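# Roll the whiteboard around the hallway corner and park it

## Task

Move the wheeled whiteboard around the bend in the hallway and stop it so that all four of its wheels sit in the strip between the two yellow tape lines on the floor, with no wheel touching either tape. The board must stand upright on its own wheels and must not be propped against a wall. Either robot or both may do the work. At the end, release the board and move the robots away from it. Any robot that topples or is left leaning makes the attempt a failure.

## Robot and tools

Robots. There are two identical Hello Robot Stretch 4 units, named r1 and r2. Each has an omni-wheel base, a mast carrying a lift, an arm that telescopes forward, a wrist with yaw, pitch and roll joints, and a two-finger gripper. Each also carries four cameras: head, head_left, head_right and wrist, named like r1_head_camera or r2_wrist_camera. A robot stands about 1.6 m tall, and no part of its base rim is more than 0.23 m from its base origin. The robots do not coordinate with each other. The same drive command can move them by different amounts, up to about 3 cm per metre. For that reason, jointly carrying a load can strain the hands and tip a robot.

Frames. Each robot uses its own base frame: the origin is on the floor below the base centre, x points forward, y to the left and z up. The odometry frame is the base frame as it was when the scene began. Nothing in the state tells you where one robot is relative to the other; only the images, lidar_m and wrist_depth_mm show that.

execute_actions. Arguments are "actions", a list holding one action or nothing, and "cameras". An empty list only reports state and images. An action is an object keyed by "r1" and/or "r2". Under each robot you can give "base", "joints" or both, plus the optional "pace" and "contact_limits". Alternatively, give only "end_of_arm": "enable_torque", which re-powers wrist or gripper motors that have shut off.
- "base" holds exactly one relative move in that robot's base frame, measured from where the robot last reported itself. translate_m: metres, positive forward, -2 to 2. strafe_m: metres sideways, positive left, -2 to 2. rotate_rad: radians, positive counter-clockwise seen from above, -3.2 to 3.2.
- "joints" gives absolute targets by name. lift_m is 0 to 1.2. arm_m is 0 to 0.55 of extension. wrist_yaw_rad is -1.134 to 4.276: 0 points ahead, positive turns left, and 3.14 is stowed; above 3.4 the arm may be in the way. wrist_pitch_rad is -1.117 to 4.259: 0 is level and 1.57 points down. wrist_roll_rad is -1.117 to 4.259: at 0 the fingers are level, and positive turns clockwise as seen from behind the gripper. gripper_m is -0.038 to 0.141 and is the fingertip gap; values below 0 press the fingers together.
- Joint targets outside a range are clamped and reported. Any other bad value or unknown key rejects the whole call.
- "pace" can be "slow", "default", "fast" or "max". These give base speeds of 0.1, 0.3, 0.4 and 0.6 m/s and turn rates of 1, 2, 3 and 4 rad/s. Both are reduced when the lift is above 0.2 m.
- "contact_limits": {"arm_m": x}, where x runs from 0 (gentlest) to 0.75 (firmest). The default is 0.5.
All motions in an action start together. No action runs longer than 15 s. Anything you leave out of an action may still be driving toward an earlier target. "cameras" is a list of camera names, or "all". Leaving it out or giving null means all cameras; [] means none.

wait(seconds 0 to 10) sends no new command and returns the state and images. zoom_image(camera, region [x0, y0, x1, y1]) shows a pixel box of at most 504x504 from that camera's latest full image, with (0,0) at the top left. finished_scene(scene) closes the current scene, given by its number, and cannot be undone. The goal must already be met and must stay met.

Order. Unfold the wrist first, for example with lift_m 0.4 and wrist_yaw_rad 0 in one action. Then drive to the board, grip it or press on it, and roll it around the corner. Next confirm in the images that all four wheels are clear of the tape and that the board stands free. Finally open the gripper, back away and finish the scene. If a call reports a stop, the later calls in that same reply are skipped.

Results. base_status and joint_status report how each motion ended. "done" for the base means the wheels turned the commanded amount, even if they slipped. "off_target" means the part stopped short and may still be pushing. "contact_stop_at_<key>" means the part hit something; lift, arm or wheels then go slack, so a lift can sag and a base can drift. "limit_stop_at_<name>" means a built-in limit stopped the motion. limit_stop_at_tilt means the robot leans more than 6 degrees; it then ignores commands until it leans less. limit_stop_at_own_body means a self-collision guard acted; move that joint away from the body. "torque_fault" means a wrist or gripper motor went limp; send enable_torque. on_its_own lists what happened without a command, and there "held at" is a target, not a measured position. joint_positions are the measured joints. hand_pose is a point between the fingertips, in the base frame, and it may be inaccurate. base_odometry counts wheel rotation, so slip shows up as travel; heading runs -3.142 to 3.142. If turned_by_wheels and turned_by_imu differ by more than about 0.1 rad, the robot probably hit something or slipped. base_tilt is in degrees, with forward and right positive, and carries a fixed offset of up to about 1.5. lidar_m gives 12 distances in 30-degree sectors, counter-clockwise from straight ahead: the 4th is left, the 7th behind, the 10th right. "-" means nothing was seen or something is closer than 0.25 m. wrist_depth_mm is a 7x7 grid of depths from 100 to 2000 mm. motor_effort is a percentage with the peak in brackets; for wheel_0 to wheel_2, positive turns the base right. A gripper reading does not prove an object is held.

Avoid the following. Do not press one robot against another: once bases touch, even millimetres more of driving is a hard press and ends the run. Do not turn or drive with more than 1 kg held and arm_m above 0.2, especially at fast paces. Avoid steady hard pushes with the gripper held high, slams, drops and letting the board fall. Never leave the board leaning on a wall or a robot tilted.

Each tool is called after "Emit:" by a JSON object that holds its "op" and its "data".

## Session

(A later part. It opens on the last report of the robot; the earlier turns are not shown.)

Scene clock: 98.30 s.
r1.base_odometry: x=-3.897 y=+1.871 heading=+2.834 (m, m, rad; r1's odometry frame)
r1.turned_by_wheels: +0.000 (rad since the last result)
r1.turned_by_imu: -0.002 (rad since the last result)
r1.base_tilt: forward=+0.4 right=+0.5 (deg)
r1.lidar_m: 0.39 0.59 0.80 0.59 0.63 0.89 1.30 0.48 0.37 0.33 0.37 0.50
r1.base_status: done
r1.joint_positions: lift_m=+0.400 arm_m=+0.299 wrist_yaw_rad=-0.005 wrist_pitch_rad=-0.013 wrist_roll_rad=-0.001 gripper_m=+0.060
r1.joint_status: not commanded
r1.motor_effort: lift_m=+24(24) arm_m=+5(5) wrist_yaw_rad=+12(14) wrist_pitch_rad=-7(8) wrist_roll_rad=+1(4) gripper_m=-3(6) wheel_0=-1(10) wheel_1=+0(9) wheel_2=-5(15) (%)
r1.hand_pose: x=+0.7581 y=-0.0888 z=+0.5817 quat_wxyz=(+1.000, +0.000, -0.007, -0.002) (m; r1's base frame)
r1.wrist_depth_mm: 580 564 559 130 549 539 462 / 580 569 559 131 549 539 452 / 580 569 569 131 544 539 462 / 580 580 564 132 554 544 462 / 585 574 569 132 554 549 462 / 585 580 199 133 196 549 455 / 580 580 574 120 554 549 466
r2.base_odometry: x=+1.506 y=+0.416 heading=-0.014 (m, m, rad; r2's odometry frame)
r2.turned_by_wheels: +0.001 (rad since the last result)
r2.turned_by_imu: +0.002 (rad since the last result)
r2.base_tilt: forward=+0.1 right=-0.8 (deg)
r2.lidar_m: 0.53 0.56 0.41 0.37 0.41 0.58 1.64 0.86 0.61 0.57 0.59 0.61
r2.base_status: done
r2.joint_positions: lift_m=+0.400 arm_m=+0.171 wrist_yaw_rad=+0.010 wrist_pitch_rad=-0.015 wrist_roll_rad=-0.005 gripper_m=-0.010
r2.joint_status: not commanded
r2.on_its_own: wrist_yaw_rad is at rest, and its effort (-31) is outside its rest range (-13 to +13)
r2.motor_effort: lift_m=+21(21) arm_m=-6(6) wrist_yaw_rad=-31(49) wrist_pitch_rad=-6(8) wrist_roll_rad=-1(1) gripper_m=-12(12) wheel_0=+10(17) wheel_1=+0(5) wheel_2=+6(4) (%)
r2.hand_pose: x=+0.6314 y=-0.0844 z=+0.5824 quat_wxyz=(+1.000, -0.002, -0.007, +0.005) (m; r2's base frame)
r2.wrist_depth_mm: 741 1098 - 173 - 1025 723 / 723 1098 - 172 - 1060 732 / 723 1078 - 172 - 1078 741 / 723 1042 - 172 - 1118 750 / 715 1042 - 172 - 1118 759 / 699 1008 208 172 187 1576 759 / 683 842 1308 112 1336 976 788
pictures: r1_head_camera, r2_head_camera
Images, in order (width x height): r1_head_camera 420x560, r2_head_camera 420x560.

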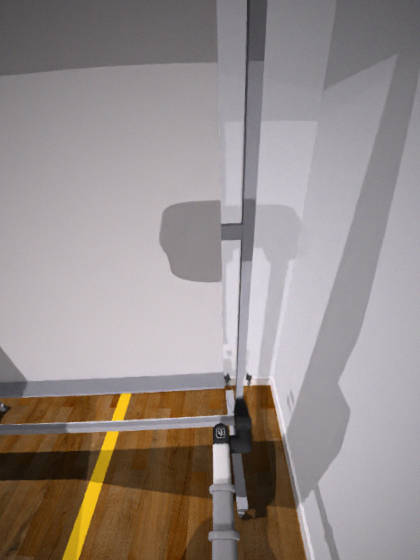

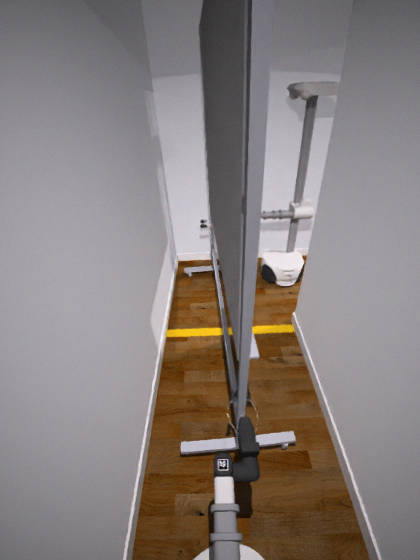

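Emit:
{"op": "execute_actions", "data": {"actions": [{"r1":{"base":{"strafe_m":0.25},"pace":"slow"},"r2":{"base":{"translate_m":-0.25},"pace":"slow"}}], "cameras": []}}

Emit:
{"op": "execute_actions", "data": {"actions": [{"r1":{"joints":{"gripper_m":0.12,"arm_m":0}}}], "cameras": []}}

Emit:
{"op": "execute_actions", "data": {"actions": [{"r2":{"base":{"translate_m":-0.76},"pace":"slow"}}], "cameras": []}}

Emit:
{"op": "execute_actions", "data": {"actions": [{"r2":{"joints":{"gripper_m":0.12}},"r1":{"base":{"translate_m":0.45}}}], "cameras": ["r2_head_camera","r1_head_left_camera"]}}

Scene clock: 102.80 s.
r1.base_odometry: x=-3.973 y=+1.633 heading=+2.834 (m, m, rad; r1's odometry frame)
r1.turned_by_wheels: +0.000 (rad since the last result)
r1.turned_by_imu: -0.002 (rad since the last result)
r1.base_tilt: forward=+0.4 right=+0.5 (deg)
r1.lidar_m: 0.40 0.61 0.86 0.33 0.38 0.51 1.63 0.83 0.60 0.56 0.62 0.87
r1.base_status: done
r1.joint_positions: lift_m=+0.400 arm_m=+0.299 wrist_yaw_rad=+0.000 wrist_pitch_rad=-0.013 wrist_roll_rad=-0.001 gripper_m=+0.060
r1.joint_status: not commanded
r1.motor_effort: lift_m=+24(24) arm_m=+5(5) wrist_yaw_rad=-1(20) wrist_pitch_rad=-7(8) wrist_roll_rad=+1(1) gripper_m=+0(3) wheel_0=+0(11) wheel_1=+2(5) wheel_2=-2(5) (%)
r1.hand_pose: x=+0.7585 y=-0.0876 z=+0.5817 quat_wxyz=(+1.000, +0.000, -0.007, +0.000) (m; r1's base frame)
r1.wrist_depth_mm: 585 574 564 156 549 544 539 / 585 574 574 156 554 544 539 / 591 580 569 156 554 544 535 / 585 585 574 157 559 549 544 / 591 585 574 158 559 549 539 / 591 580 200 158 199 554 544 / 597 591 580 119 559 544 549
r2.base_odometry: x=+1.256 y=+0.420 heading=-0.014 (m, m, rad; r2's odometry frame)
r2.turned_by_wheels: +0.000 (rad since the last result)
r2.turned_by_imu: -0.001 (rad since the last result)
r2.base_tilt: forward=+0.1 right=-0.8 (deg)
r2.lidar_m: 0.54 0.58 0.43 0.38 0.41 0.58 1.67 1.55 0.62 0.58 0.60 0.62
r2.base_status: done
r2.joint_positions: lift_m=+0.400 arm_m=+0.171 wrist_yaw_rad=+0.006 wrist_pitch_rad=-0.014 wrist_roll_rad=-0.005 gripper_m=-0.010
r2.joint_status: not commanded
r2.on_its_own: wrist_yaw_rad is at rest, and its effort (-19) is outside its rest range (-13 to +13)
r2.motor_effort: lift_m=+21(21) arm_m=-7(6) wrist_yaw_rad=-19(39) wrist_pitch_rad=-8(8) wrist_roll_rad=+0(2) gripper_m=-15(20) wheel_0=-6(8) wheel_1=-5(7) wheel_2=+10(17) (%)
r2.hand_pose: x=+0.6310 y=-0.0856 z=+0.5822 quat_wxyz=(+1.000, -0.002, -0.007, +0.003) (m; r2's base frame)
r2.wrist_depth_mm: 741 1098 - 174 - 1008 723 / 741 1118 - 174 - 1042 723 / 741 1118 - 174 - 1042 732 / 732 1078 - 173 - 1078 741 / 723 1060 - 173 - 1098 750 / 707 1025 191 173 186 1118 741 / 699 878 1366 112 1336 931 778
pictures: none
No camera images: the call's "cameras" was empty. Leave "cameras" out to get every camera's image.

Scene clock: 104.80 s.
r1.base_odometry: x=-3.973 y=+1.633 heading=+2.834 (m, m, rad; r1's odometry frame)
r1.turned_by_wheels: +0.000 (rad since the last result)
r1.turned_by_imu: +0.000 (rad since the last result)
r1.base_tilt: forward=+0.4 right=+0.4 (deg)
r1.lidar_m: 0.42 0.61 0.84 0.34 0.38 0.54 1.68 0.81 0.61 0.56 0.62 0.88
r1.base_status: not commanded
r1.joint_positions: lift_m=+0.400 arm_m=+0.001 wrist_yaw_rad=+0.000 wrist_pitch_rad=-0.013 wrist_roll_rad=-0.001 gripper_m=+0.120
r1.joint_status: all done
r1.motor_effort: lift_m=+24(24) arm_m=-7(7) wrist_yaw_rad=-2(1) wrist_pitch_rad=-6(8) wrist_roll_rad=+2(1) gripper_m=+0(3) wheel_0=+0(0) wheel_1=+3(3) wheel_2=-2(3) (%)
r1.hand_pose: x=+0.4606 y=-0.0874 z=+0.5817 quat_wxyz=(+1.000, +0.000, -0.007, +0.000) (m; r1's base frame)
r1.wrist_depth_mm: 452 455 452 854 842 831 820 / 455 455 455 854 854 831 831 / 917 891 866 866 866 842 831 / 904 891 878 878 854 854 842 / 904 891 866 866 854 842 820 / 904 904 220 878 854 842 831 / 917 891 904 123 854 842 842
r2.base_odometry: x=+1.256 y=+0.420 heading=-0.014 (m, m, rad; r2's odometry frame)
r2.turned_by_wheels: +0.000 (rad since the last result)
r2.turned_by_imu: +0.000 (rad since the last result)
r2.base_tilt: forward=+0.1 right=-0.8 (deg)
r2.lidar_m: 0.55 0.55 0.40 0.38 0.42 0.55 1.66 1.55 0.61 0.58 0.59 0.60
r2.base_status: not commanded
r2.joint_positions: lift_m=+0.400 arm_m=+0.171 wrist_yaw_rad=+0.006 wrist_pitch_rad=-0.014 wrist_roll_rad=-0.005 gripper_m=-0.010
r2.joint_status: not commanded
r2.on_its_own: wrist_yaw_rad is at rest, and its effort (-19) is outside its rest range (-13 to +13)
r2.motor_effort: lift_m=+21(22) arm_m=-6(6) wrist_yaw_rad=-19(18) wrist_pitch_rad=-8(8) wrist_roll_rad=+1(1) gripper_m=-19(17) wheel_0=-7(7) wheel_1=-5(5) wheel_2=+10(10) (%)
r2.hand_pose: x=+0.6310 y=-0.0856 z=+0.5822 quat_wxyz=(+1.000, -0.002, -0.007, +0.003) (m; r2's base frame)
r2.wrist_depth_mm: 741 1118 - 175 - 1025 723 / 741 1098 - 174 - 1042 715 / 741 1098 - 174 - 1060 732 / 732 1078 - 173 - 1078 732 / 715 1060 - 174 - 1118 741 / 707 1042 191 173 186 1118 750 / 691 878 1336 112 1336 931 768
pictures: none
No camera images: the call's "cameras" was empty. Leave "cameras" out to get every camera's image.

Scene clock: 113.67 s.
r1.base_odometry: x=-3.973 y=+1.633 heading=+2.834 (m, m, rad; r1's odometry frame)
r1.turned_by_wheels: +0.000 (rad since the last result)
r1.turned_by_imu: +0.000 (rad since the last result)
r1.base_tilt: forward=+0.4 right=+0.4 (deg)
r1.lidar_m: 1.06 0.92 0.78 0.35 0.36 0.55 1.68 0.84 0.61 0.56 0.62 0.88
r1.base_status: not commanded
r1.joint_positions: lift_m=+0.400 arm_m=+0.001 wrist_yaw_rad=+0.000 wrist_pitch_rad=-0.013 wrist_roll_rad=-0.001 gripper_m=+0.120
r1.joint_status: not commanded
r1.motor_effort: lift_m=+24(24) arm_m=-7(7) wrist_yaw_rad=-2(0) wrist_pitch_rad=-8(7) wrist_roll_rad=+3(3) gripper_m=-1(5) wheel_0=+0(0) wheel_1=+2(2) wheel_2=-3(3) (%)
r1.hand_pose: x=+0.4606 y=-0.0874 z=+0.5817 quat_wxyz=(+1.000, +0.000, -0.007, +0.000) (m; r1's base frame)
r1.wrist_depth_mm: 891 891 878 866 854 842 820 / 904 904 878 866 854 842 831 / 904 891 891 866 854 831 831 / 917 891 878 866 866 842 831 / 917 891 878 866 854 854 831 / 917 891 219 878 854 854 820 / 917 904 891 123 866 842 842
r2.base_odometry: x=+0.497 y=+0.430 heading=-0.014 (m, m, rad; r2's odometry frame)
r2.turned_by_wheels: +0.000 (rad since the last result)
r2.turned_by_imu: +0.002 (rad since the last result)
r2.base_tilt: forward=+0.1 right=-0.8 (deg)
r2.lidar_m: 0.53 0.54 0.39 0.37 0.41 0.60 1.17 1.25 1.12 0.91 0.63 0.62
r2.base_status: done
r2.joint_positions: lift_m=+0.400 arm_m=+0.171 wrist_yaw_rad=+0.010 wrist_pitch_rad=-0.014 wrist_roll_rad=-0.005 gripper_m=-0.010
r2.joint_status: not commanded
r2.on_its_own: wrist_yaw_rad is at rest, and its effort (-31) is outside its rest range (-13 to +13)
r2.motor_effort: lift_m=+22(21) arm_m=-6(6) wrist_yaw_rad=-31(37) wrist_pitch_rad=-9(9) wrist_roll_rad=-2(1) gripper_m=-18(17) wheel_0=-3(11) wheel_1=-4(5) wheel_2=+14(17) (%)
r2.hand_pose: x=+0.6314 y=-0.0844 z=+0.5821 quat_wxyz=(+1.000, -0.002, -0.007, +0.005) (m; r2's base frame)
r2.wrist_depth_mm: 723 1078 - 174 1708 1042 741 / 723 1078 - 174 1863 1078 732 / 715 1060 - 174 - 1098 759 / 723 1042 - 174 - 1118 759 / 699 1008 - 174 - 1138 768 / 691 1008 192 173 189 1160 778 / 676 854 1336 112 1366 960 798
pictures: none
No camera images: the call's "cameras" was empty. Leave "cameras" out to get every camera's image.

Scene clock: 116.63 s.
r1.base_odometry: x=-4.402 y=+1.769 heading=+2.834 (m, m, rad; r1's odometry frame)
r1.turned_by_wheels: +0.000 (rad since the last result)
r1.turned_by_imu: -0.002 (rad since the last result)
r1.base_tilt: forward=+0.6 right=+0.5 (deg)
r1.lidar_m: 0.60 0.64 0.66 0.62 0.53 0.53 1.58 0.87 0.62 0.59 0.63 0.63
r1.base_status: done
r1.joint_positions: lift_m=+0.400 arm_m=+0.001 wrist_yaw_rad=+0.000 wrist_pitch_rad=-0.013 wrist_roll_rad=-0.001 gripper_m=+0.120
r1.joint_status: not commanded
r1.motor_effort: lift_m=+24(24) arm_m=-7(7) wrist_yaw_rad=-2(1) wrist_pitch_rad=-8(7) wrist_roll_rad=+3(3) gripper_m=+1(2) wheel_0=+0(5) wheel_1=+0(2) wheel_2=+1(10) (%)
r1.hand_pose: x=+0.4606 y=-0.0874 z=+0.5817 quat_wxyz=(+1.000, +0.000, -0.007, +0.000) (m; r1's base frame)
r1.wrist_depth_mm: 427 421 413 407 402 399 392 / 427 421 415 407 404 397 392 / 427 424 418 413 407 402 397 / 430 424 421 410 407 402 399 / 433 424 418 413 407 402 397 / 433 427 220 415 410 402 399 / 436 430 424 123 407 402 399
r2.base_odometry: x=+0.497 y=+0.430 heading=-0.014 (m, m, rad; r2's odometry frame)
r2.turned_by_wheels: +0.000 (rad since the last result)
r2.turned_by_imu: -0.001 (rad since the last result)
r2.base_tilt: forward=+0.1 right=-0.8 (deg)
r2.lidar_m: 0.54 0.58 0.39 0.36 0.41 0.59 1.17 1.27 1.10 0.91 0.64 0.60
r2.base_status: not commanded
r2.joint_positions: lift_m=+0.400 arm_m=+0.171 wrist_yaw_rad=+0.000 wrist_pitch_rad=-0.015 wrist_roll_rad=-0.005 gripper_m=+0.120
r2.joint_status: all done
r2.motor_effort: lift_m=+21(21) arm_m=-6(6) wrist_yaw_rad=-1(30) wrist_pitch_rad=-7(9) wrist_roll_rad=+2(1) gripper_m=+2(14) wheel_0=+0(4) wheel_1=-2(4) wheel_2=+5(13) (%)
r2.hand_pose: x=+0.6305 y=-0.0873 z=+0.5824 quat_wxyz=(+1.000, -0.002, -0.007, +0.000) (m; r2's base frame)
r2.wrist_depth_mm: 741 1118 - 176 1756 1025 715 / 741 1098 - 176 1808 1042 723 / 741 1098 - 176 - 1078 732 / 723 1078 - 176 - 1098 741 / 723 1060 - 176 - 1098 741 / 707 946 218 175 1708 960 750 / 691 904 1430 112 1430 1042 778
pictures: r1_head_left_camera, r2_head_camera
Images, in order (width x height): r1_head_left_camera 420x672, r2_head_camera 420x560.

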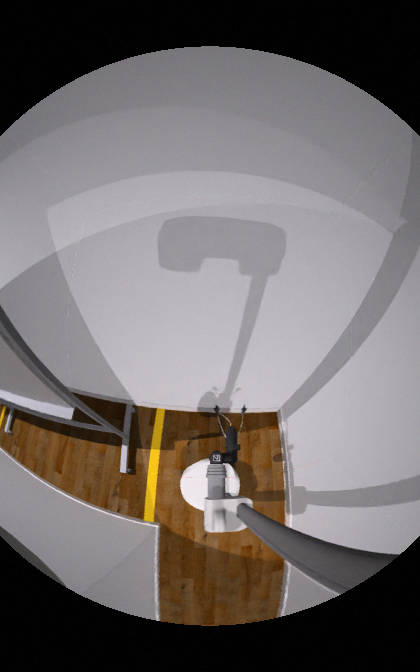

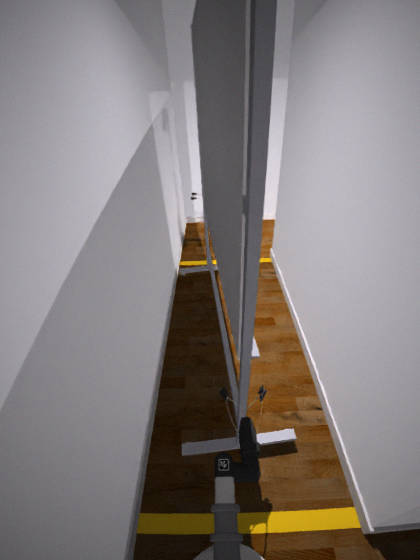

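Emit:
{"op": "execute_actions", "data": {"actions": [{"r1":{"base":{"rotate_rad":1.55},"joints":{"gripper_m":0.14}}}], "cameras": []}}

Emit:
{"op": "execute_actions", "data": {"actions": [{"r1":{"base":{"strafe_m":-0.23}}}], "cameras": ["r1_wrist_camera"]}}

Scene clock: 119.13 s.
r1.base_odometry: x=-4.402 y=+1.769 heading=-1.899 (m, m, rad; r1's odometry frame)
r1.turned_by_wheels: +1.550 (rad since the last result)
r1.turned_by_imu: +1.551 (rad since the last result)
r1.base_tilt: forward=+0.5 right=+0.4 (deg)
r1.lidar_m: 0.62 0.55 0.53 1.40 0.88 0.63 0.59 0.60 0.63 0.60 0.65 0.68
r1.base_status: done
r1.joint_positions: lift_m=+0.400 arm_m=+0.001 wrist_yaw_rad=+0.000 wrist_pitch_rad=-0.013 wrist_roll_rad=-0.001 gripper_m=+0.140
r1.joint_status: all done
r1.motor_effort: lift_m=+23(24) arm_m=-7(7) wrist_yaw_rad=-4(1) wrist_pitch_rad=-6(7) wrist_roll_rad=+2(3) gripper_m=+4(3) wheel_0=-1(6) wheel_1=-1(9) wheel_2=-1(8) (%)
r1.hand_pose: x=+0.4607 y=-0.0874 z=+0.5818 quat_wxyz=(+1.000, +0.000, -0.007, +0.000) (m; r1's base frame)
r1.wrist_depth_mm: 661 960 1863 - 788 517 854 / 668 960 1921 - 798 504 842 / 676 976 1921 - 1205 991 854 / 676 976 1921 - - 1008 854 / 683 960 1983 - - 439 866 / 661 842 1430 - 1098 211 842 / 654 878 1336 126 1255 976 866
r2.base_odometry: x=+0.497 y=+0.430 heading=-0.014 (m, m, rad; r2's odometry frame)
r2.turned_by_wheels: +0.000 (rad since the last result)
r2.turned_by_imu: -0.001 (rad since the last result)
r2.base_tilt: forward=+0.0 right=-0.8 (deg)
r2.lidar_m: 0.54 0.54 0.42 0.38 0.38 0.60 1.15 1.22 1.12 0.91 0.63 0.61
r2.base_status: not commanded
r2.joint_positions: lift_m=+0.400 arm_m=+0.171 wrist_yaw_rad=+0.000 wrist_pitch_rad=-0.015 wrist_roll_rad=-0.005 gripper_m=+0.120
r2.joint_status: not commanded
r2.motor_effort: lift_m=+21(22) arm_m=-7(6) wrist_yaw_rad=-2(1) wrist_pitch_rad=-6(6) wrist_roll_rad=-1(1) gripper_m=-1(3) wheel_0=+0(0) wheel_1=-2(2) wheel_2=+5(5) (%)
r2.hand_pose: x=+0.6305 y=-0.0873 z=+0.5824 quat_wxyz=(+1.000, -0.002, -0.007, +0.000) (m; r2's base frame)
r2.wrist_depth_mm: 732 1138 - 176 1708 1008 715 / 741 1098 - 176 1808 1042 723 / 741 1078 - 176 - 1078 732 / 732 1078 - 175 - 1098 750 / 723 1060 - 175 - 1098 750 / 707 960 218 176 1708 960 759 / 691 891 1430 112 1430 1025 778
pictures: none
No camera images: the call's "cameras" was empty. Leave "cameras" out to get every camera's image.

Scene clock: 121.20 s.
r1.base_odometry: x=-4.620 y=+1.844 heading=-1.899 (m, m, rad; r1's odometry frame)
r1.turned_by_wheels: +0.000 (rad since the last result)
r1.turned_by_imu: +0.000 (rad since the last result)
r1.base_tilt: forward=+0.5 right=+0.5 (deg)
r1.lidar_m: 0.62 0.67 0.70 1.39 0.88 0.63 0.60 0.57 0.40 0.35 0.40 0.56
r1.base_status: done
r1.joint_positions: lift_m=+0.400 arm_m=+0.001 wrist_yaw_rad=+0.000 wrist_pitch_rad=-0.013 wrist_roll_rad=-0.001 gripper_m=+0.140
r1.joint_status: not commanded
r1.motor_effort: lift_m=+23(23) arm_m=-7(7) wrist_yaw_rad=-4(2) wrist_pitch_rad=-6(7) wrist_roll_rad=+1(2) gripper_m=+4(2) wheel_0=-1(8) wheel_1=+1(6) wheel_2=+0(1) (%)
r1.hand_pose: x=+0.4607 y=-0.0874 z=+0.5818 quat_wxyz=(+1.000, +0.000, -0.007, +0.000) (m; r1's base frame)
r1.wrist_depth_mm: 976 1397 - - 1537 715 500 / 991 1430 - - 1618 723 492 / 991 1430 - 1060 1576 723 500 / 976 1464 - - 1661 741 496 / 991 1397 - - 1618 676 496 / 976 1255 1756 1661 1229 211 492 / 960 1229 1464 126 1308 715 504
r2.base_odometry: x=+0.497 y=+0.430 heading=-0.014 (m, m, rad; r2's odometry frame)
r2.turned_by_wheels: +0.000 (rad since the last result)
r2.turned_by_imu: -0.001 (rad since the last result)
r2.base_tilt: forward=+0.0 right=-0.9 (deg)
r2.lidar_m: 0.54 0.56 0.39 0.36 0.39 0.61 1.18 1.25 1.11 0.88 0.61 0.61
r2.base_status: not commanded
r2.joint_positions: lift_m=+0.400 arm_m=+0.171 wrist_yaw_rad=+0.000 wrist_pitch_rad=-0.015 wrist_roll_rad=-0.005 gripper_m=+0.120
r2.joint_status: not commanded
r2.motor_effort: lift_m=+21(22) arm_m=-6(6) wrist_yaw_rad=-1(2) wrist_pitch_rad=-6(6) wrist_roll_rad=-2(1) gripper_m=+0(3) wheel_0=+0(0) wheel_1=-2(2) wheel_2=+5(5) (%)
r2.hand_pose: x=+0.6305 y=-0.0873 z=+0.5824 quat_wxyz=(+1.000, -0.002, -0.007, +0.000) (m; r2's base frame)
r2.wrist_depth_mm: 741 1098 - 176 1756 1008 723 / 741 1098 - 176 1808 1042 723 / 732 1078 - 176 - 1060 732 / 732 1078 - 176 - 1078 741 / 715 1060 - 176 - 1098 750 / 707 960 218 176 1708 960 759 / 699 917 1397 112 1430 1025 778
pictures: r1_wrist_camera
camera_calibration (this result's frames):
r1_wrist_camera: T_world_to_cam=[[0.0346296, -0.999367, -0.00808994, -0.0948634], [0.00539988, 0.00828177, -0.999951, 0.636957], [0.999386, 0.0345842, 0.00568326, -0.233364], [0, 0, 0, 1]] pos_world=[0.233067, -0.0920078, 0.637485]
Images, in order (width x height): r1_wrist_camera 616x392.

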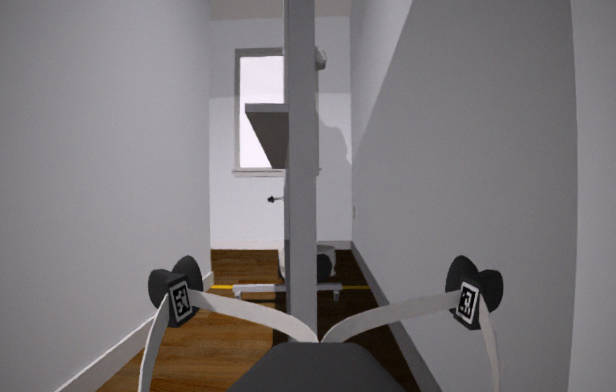

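Emit:
{"op": "execute_actions", "data": {"actions": [{"r1":{"joints":{"arm_m":0.26},"base":{"strafe_m":0.025}}}], "cameras": []}}

Emit:
{"op": "execute_actions", "data": {"actions": [{"r1":{"base":{"strafe_m":0.17},"joints":{"gripper_m":0.04},"pace":"slow"}}], "cameras": []}}

Emit:
{"op": "execute_actions", "data": {"actions": [{"r1":{"joints":{"gripper_m":0.14}},"r2":{"joints":{"gripper_m":0.14}}}], "cameras": []}}

Emit:
{"op": "execute_actions", "data": {"actions": [{"r1":{"joints":{"arm_m":0},"base":{"translate_m":-0.2}},"r2":{"joints":{"arm_m":0},"base":{"translate_m":-0.4}}}], "cameras": ["r1_head_camera","r2_head_camera"]}}

Scene clock: 124.03 s.
r1.base_odometry: x=-4.596 y=+1.835 heading=-1.899 (m, m, rad; r1's odometry frame)
r1.turned_by_wheels: +0.000 (rad since the last result)
r1.turned_by_imu: +0.000 (rad since the last result)
r1.base_tilt: forward=+0.5 right=+0.3 (deg)
r1.lidar_m: 0.59 0.67 0.69 1.39 0.89 0.63 0.59 0.61 0.45 0.40 0.45 0.61
r1.base_status: done
r1.joint_positions: lift_m=+0.400 arm_m=+0.259 wrist_yaw_rad=+0.000 wrist_pitch_rad=-0.013 wrist_roll_rad=-0.001 gripper_m=+0.140
r1.joint_status: all done
r1.motor_effort: lift_m=+23(23) arm_m=+7(7) wrist_yaw_rad=-1(2) wrist_pitch_rad=-7(6) wrist_roll_rad=+2(5) gripper_m=+1(0) wheel_0=+1(7) wheel_1=+0(9) wheel_2=-1(1) (%)
r1.hand_pose: x=+0.7181 y=-0.0874 z=+0.5818 quat_wxyz=(+1.000, +0.000, -0.007, +0.000) (m; r1's base frame)
r1.wrist_depth_mm: 946 1336 1060 169 1430 750 530 / 960 1366 1921 170 1499 768 530 / 960 1397 - 171 1464 778 530 / 960 1397 - 171 1537 788 535 / 946 1366 - 172 1499 732 535 / 946 1205 1661 172 1336 210 530 / 931 1205 1430 126 1281 768 535
r2.base_odometry: x=+0.497 y=+0.430 heading=-0.014 (m, m, rad; r2's odometry frame)
r2.turned_by_wheels: +0.000 (rad since the last result)
r2.turned_by_imu: -0.001 (rad since the last result)
r2.base_tilt: forward=+0.0 right=-0.9 (deg)
r2.lidar_m: 0.54 0.54 0.41 0.37 0.41 0.58 1.16 1.27 1.11 0.90 0.64 0.59
r2.base_status: not commanded
r2.joint_positions: lift_m=+0.400 arm_m=+0.171 wrist_yaw_rad=+0.000 wrist_pitch_rad=-0.015 wrist_roll_rad=-0.005 gripper_m=+0.120
r2.joint_status: not commanded
r2.motor_effort: lift_m=+21(22) arm_m=-6(6) wrist_yaw_rad=-1(1) wrist_pitch_rad=-7(6) wrist_roll_rad=-2(1) gripper_m=+0(1) wheel_0=+0(0) wheel_1=-1(2) wheel_2=+5(5) (%)
r2.hand_pose: x=+0.6305 y=-0.0873 z=+0.5824 quat_wxyz=(+1.000, -0.002, -0.007, +0.000) (m; r2's base frame)
r2.wrist_depth_mm: 750 1098 - 177 1756 1008 723 / 750 1118 - 176 1863 1025 723 / 732 1098 - 176 - 1060 732 / 732 1078 - 175 - 1078 741 / 715 1060 - 176 - 1078 750 / 699 946 218 176 1661 976 750 / 691 917 1430 112 1430 1042 778
pictures: none
No camera images: the call's "cameras" was empty. Leave "cameras" out to get every camera's image.

Scene clock: 128.43 s.
r1.base_odometry: x=-4.435 y=+1.781 heading=-1.901 (m, m, rad; r1's odometry frame)
r1.turned_by_wheels: -0.002 (rad since the last result)
r1.turned_by_imu: -0.004 (rad since the last result)
r1.base_tilt: forward=+0.5 right=+0.4 (deg)
r1.lidar_m: 0.64 0.61 0.56 1.36 0.85 0.63 0.57 0.60 0.60 0.55 0.62 0.67
r1.base_status: done
r1.joint_positions: lift_m=+0.400 arm_m=+0.259 wrist_yaw_rad=-0.011 wrist_pitch_rad=-0.013 wrist_roll_rad=-0.001 gripper_m=+0.040
r1.joint_status: all done
r1.on_its_own: wrist_yaw_rad is at rest, and its effort (+31) is outside its rest range (-13 to +13)
r1.motor_effort: lift_m=+23(23) arm_m=+6(7) wrist_yaw_rad=+31(47) wrist_pitch_rad=-8(7) wrist_roll_rad=+3(1) gripper_m=-9(10) wheel_0=-12(17) wheel_1=-2(7) wheel_2=-9(11) (%)
r1.hand_pose: x=+0.7173 y=-0.0906 z=+0.5817 quat_wxyz=(+1.000, -0.001, -0.006, -0.006) (m; r1's base frame)
r1.wrist_depth_mm: 750 1098 1863 263 1537 1060 759 / 750 1098 1983 343 1576 1078 750 / 759 1098 - 676 1618 1118 768 / 750 1118 - - 1576 1098 759 / 759 1118 - - 1576 1098 759 / 732 1078 198 219 181 1008 750 / 750 991 1336 121 1308 931 759
r2.base_odometry: x=+0.497 y=+0.430 heading=-0.014 (m, m, rad; r2's odometry frame)
r2.turned_by_wheels: +0.000 (rad since the last result)
r2.turned_by_imu: -0.001 (rad since the last result)
r2.base_tilt: forward=+0.0 right=-0.8 (deg)
r2.lidar_m: 0.52 0.56 0.41 0.37 0.40 0.58 1.17 1.24 1.12 0.88 0.62 0.59
r2.base_status: not commanded
r2.joint_positions: lift_m=+0.400 arm_m=+0.171 wrist_yaw_rad=+0.000 wrist_pitch_rad=-0.015 wrist_roll_rad=-0.005 gripper_m=+0.120
r2.joint_status: not commanded
r2.motor_effort: lift_m=+22(21) arm_m=-6(6) wrist_yaw_rad=-1(1) wrist_pitch_rad=-6(6) wrist_roll_rad=+2(2) gripper_m=+1(2) wheel_0=+0(0) wheel_1=-2(2) wheel_2=+5(4) (%)
r2.hand_pose: x=+0.6305 y=-0.0873 z=+0.5824 quat_wxyz=(+1.000, -0.002, -0.007, +0.000) (m; r2's base frame)
r2.wrist_depth_mm: 741 1098 - 159 1430 1008 723 / 741 1098 - 159 1661 1042 732 / 732 1078 - 159 - 1078 732 / 723 1078 - 159 - 1078 741 / 715 1078 - 159 - 1098 750 / 707 960 217 158 1708 960 750 / 691 904 1430 112 1430 1025 778
pictures: none
No camera images: the call's "cameras" was empty. Leave "cameras" out to get every camera's image.

Scene clock: 130.43 s.
r1.base_odometry: x=-4.435 y=+1.781 heading=-1.900 (m, m, rad; r1's odometry frame)
r1.turned_by_wheels: +0.001 (rad since the last result)
r1.turned_by_imu: +0.001 (rad since the last result)
r1.base_tilt: forward=+0.5 right=+0.5 (deg)
r1.lidar_m: 0.61 0.60 0.56 1.39 0.89 0.63 0.59 0.62 0.62 0.58 0.60 0.68
r1.base_status: not commanded
r1.joint_positions: lift_m=+0.400 arm_m=+0.259 wrist_yaw_rad=-0.001 wrist_pitch_rad=-0.013 wrist_roll_rad=-0.001 gripper_m=+0.140
r1.joint_status: all done
r1.motor_effort: lift_m=+23(23) arm_m=+6(6) wrist_yaw_rad=+0(30) wrist_pitch_rad=-8(8) wrist_roll_rad=+2(3) gripper_m=+4(12) wheel_0=-2(12) wheel_1=-1(3) wheel_2=-5(9) (%)
r1.hand_pose: x=+0.7183 y=-0.0876 z=+0.5817 quat_wxyz=(+1.000, +0.000, -0.007, +0.000) (m; r1's base frame)
r1.wrist_depth_mm: 715 1042 1808 263 176 1118 788 / 723 1025 - 379 176 1118 778 / 723 1060 - 1118 177 1182 778 / 732 1042 - - 177 1138 788 / 723 1042 - - 178 1060 798 / 715 904 1576 976 178 210 778 / 715 946 1397 126 1205 1118 788
r2.base_odometry: x=+0.497 y=+0.430 heading=-0.014 (m, m, rad; r2's odometry frame)
r2.turned_by_wheels: +0.000 (rad since the last result)
r2.turned_by_imu: +0.000 (rad since the last result)
r2.base_tilt: forward=+0.1 right=-0.8 (deg)
r2.lidar_m: 0.54 0.58 0.40 0.38 0.42 0.60 1.18 1.22 1.10 0.89 0.64 0.58
r2.base_status: not commanded
r2.joint_positions: lift_m=+0.400 arm_m=+0.171 wrist_yaw_rad=+0.000 wrist_pitch_rad=-0.015 wrist_roll_rad=-0.005 gripper_m=+0.140
r2.joint_status: all done
r2.motor_effort: lift_m=+22(21) arm_m=-6(6) wrist_yaw_rad=-2(1) wrist_pitch_rad=-5(6) wrist_roll_rad=-1(2) gripper_m=-1(2) wheel_0=+0(0) wheel_1=-2(2) wheel_2=+5(5) (%)
r2.hand_pose: x=+0.6305 y=-0.0873 z=+0.5824 quat_wxyz=(+1.000, -0.002, -0.007, +0.000) (m; r2's base frame)
r2.wrist_depth_mm: 741 1118 - 159 1430 1025 723 / 741 1098 - 159 1661 1060 723 / 732 1098 - 159 - 1078 732 / 732 1078 - 159 - 1098 741 / 715 1060 - 159 - 1025 750 / 699 878 1756 158 1708 904 759 / 691 931 1430 112 1464 1042 778
pictures: none
No camera images: the call's "cameras" was empty. Leave "cameras" out to get every camera's image.

Scene clock: 133.23 s.
r1.base_odometry: x=-4.370 y=+1.970 heading=-1.900 (m, m, rad; r1's odometry frame)
r1.turned_by_wheels: +0.000 (rad since the last result)
r1.turned_by_imu: +0.000 (rad since the last result)
r1.base_tilt: forward=+0.2 right=+0.4 (deg)
r1.lidar_m: 0.85 0.69 0.73 1.68 0.60 0.39 0.39 0.42 0.59 0.57 0.61 0.86
r1.base_status: done
r1.joint_positions: lift_m=+0.400 arm_m=+0.001 wrist_yaw_rad=+0.000 wrist_pitch_rad=-0.013 wrist_roll_rad=-0.001 gripper_m=+0.140
r1.joint_status: all done
r1.motor_effort: lift_m=+23(23) arm_m=-7(7) wrist_yaw_rad=-2(1) wrist_pitch_rad=-7(8) wrist_roll_rad=+3(3) gripper_m=+3(2) wheel_0=-1(6) wheel_1=-2(8) wheel_2=+0(8) (%)
r1.hand_pose: x=+0.4606 y=-0.0875 z=+0.5818 quat_wxyz=(+1.000, +0.000, -0.007, +0.000) (m; r1's base frame)
r1.wrist_depth_mm: 715 1025 1983 - - 1118 788 / 715 1042 1983 - - 1160 788 / 715 1042 - 1661 - 1160 809 / 723 1060 - - - 1160 798 / 715 1042 - - - 1060 788 / 707 891 1537 1661 1661 210 788 / 707 946 1366 126 1430 1160 809
r2.base_odometry: x=+0.097 y=+0.435 heading=-0.014 (m, m, rad; r2's odometry frame)
r2.turned_by_wheels: +0.000 (rad since the last result)
r2.turned_by_imu: -0.001 (rad since the last result)
r2.base_tilt: forward=+0.1 right=-0.9 (deg)
r2.lidar_m: 0.93 0.57 0.40 0.36 0.41 0.55 0.77 0.79 1.07 1.05 0.87 0.83
r2.base_status: done
r2.joint_positions: lift_m=+0.400 arm_m=+0.001 wrist_yaw_rad=+0.000 wrist_pitch_rad=-0.015 wrist_roll_rad=-0.005 gripper_m=+0.140
r2.joint_status: all done
r2.motor_effort: lift_m=+21(22) arm_m=-8(8) wrist_yaw_rad=+1(2) wrist_pitch_rad=-6(6) wrist_roll_rad=+0(1) gripper_m=-1(2) wheel_0=-1(7) wheel_1=-2(5) wheel_2=+0(13) (%)
r2.hand_pose: x=+0.4608 y=-0.0874 z=+0.5824 quat_wxyz=(+1.000, -0.002, -0.007, +0.000) (m; r2's base frame)
r2.wrist_depth_mm: 741 1118 - - 1983 1008 715 / 750 1098 - - - 1042 723 / 732 1078 - - - 1078 741 / 732 1098 - - - 1098 750 / 723 1060 - - - 1042 759 / 707 891 1708 - 1708 904 750 / 691 931 1430 112 1430 1042 778
pictures: r1_head_camera, r2_head_camera
Images, in order (width x height): r1_head_camera 420x560, r2_head_camera 420x560.

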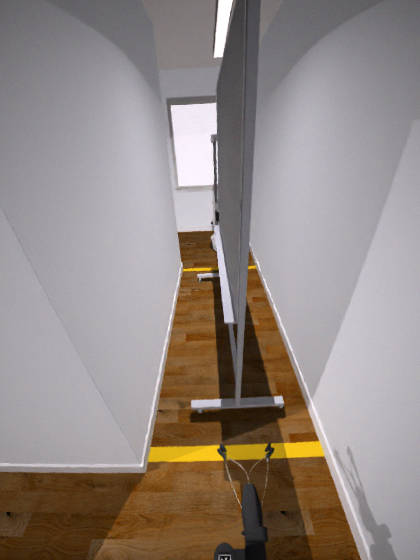

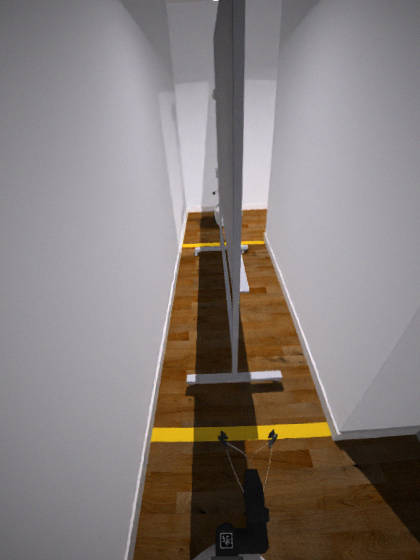

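Emit:
{"op": "finished_scene", "data": {"scene": 2}}

The scene is finished: the task was done.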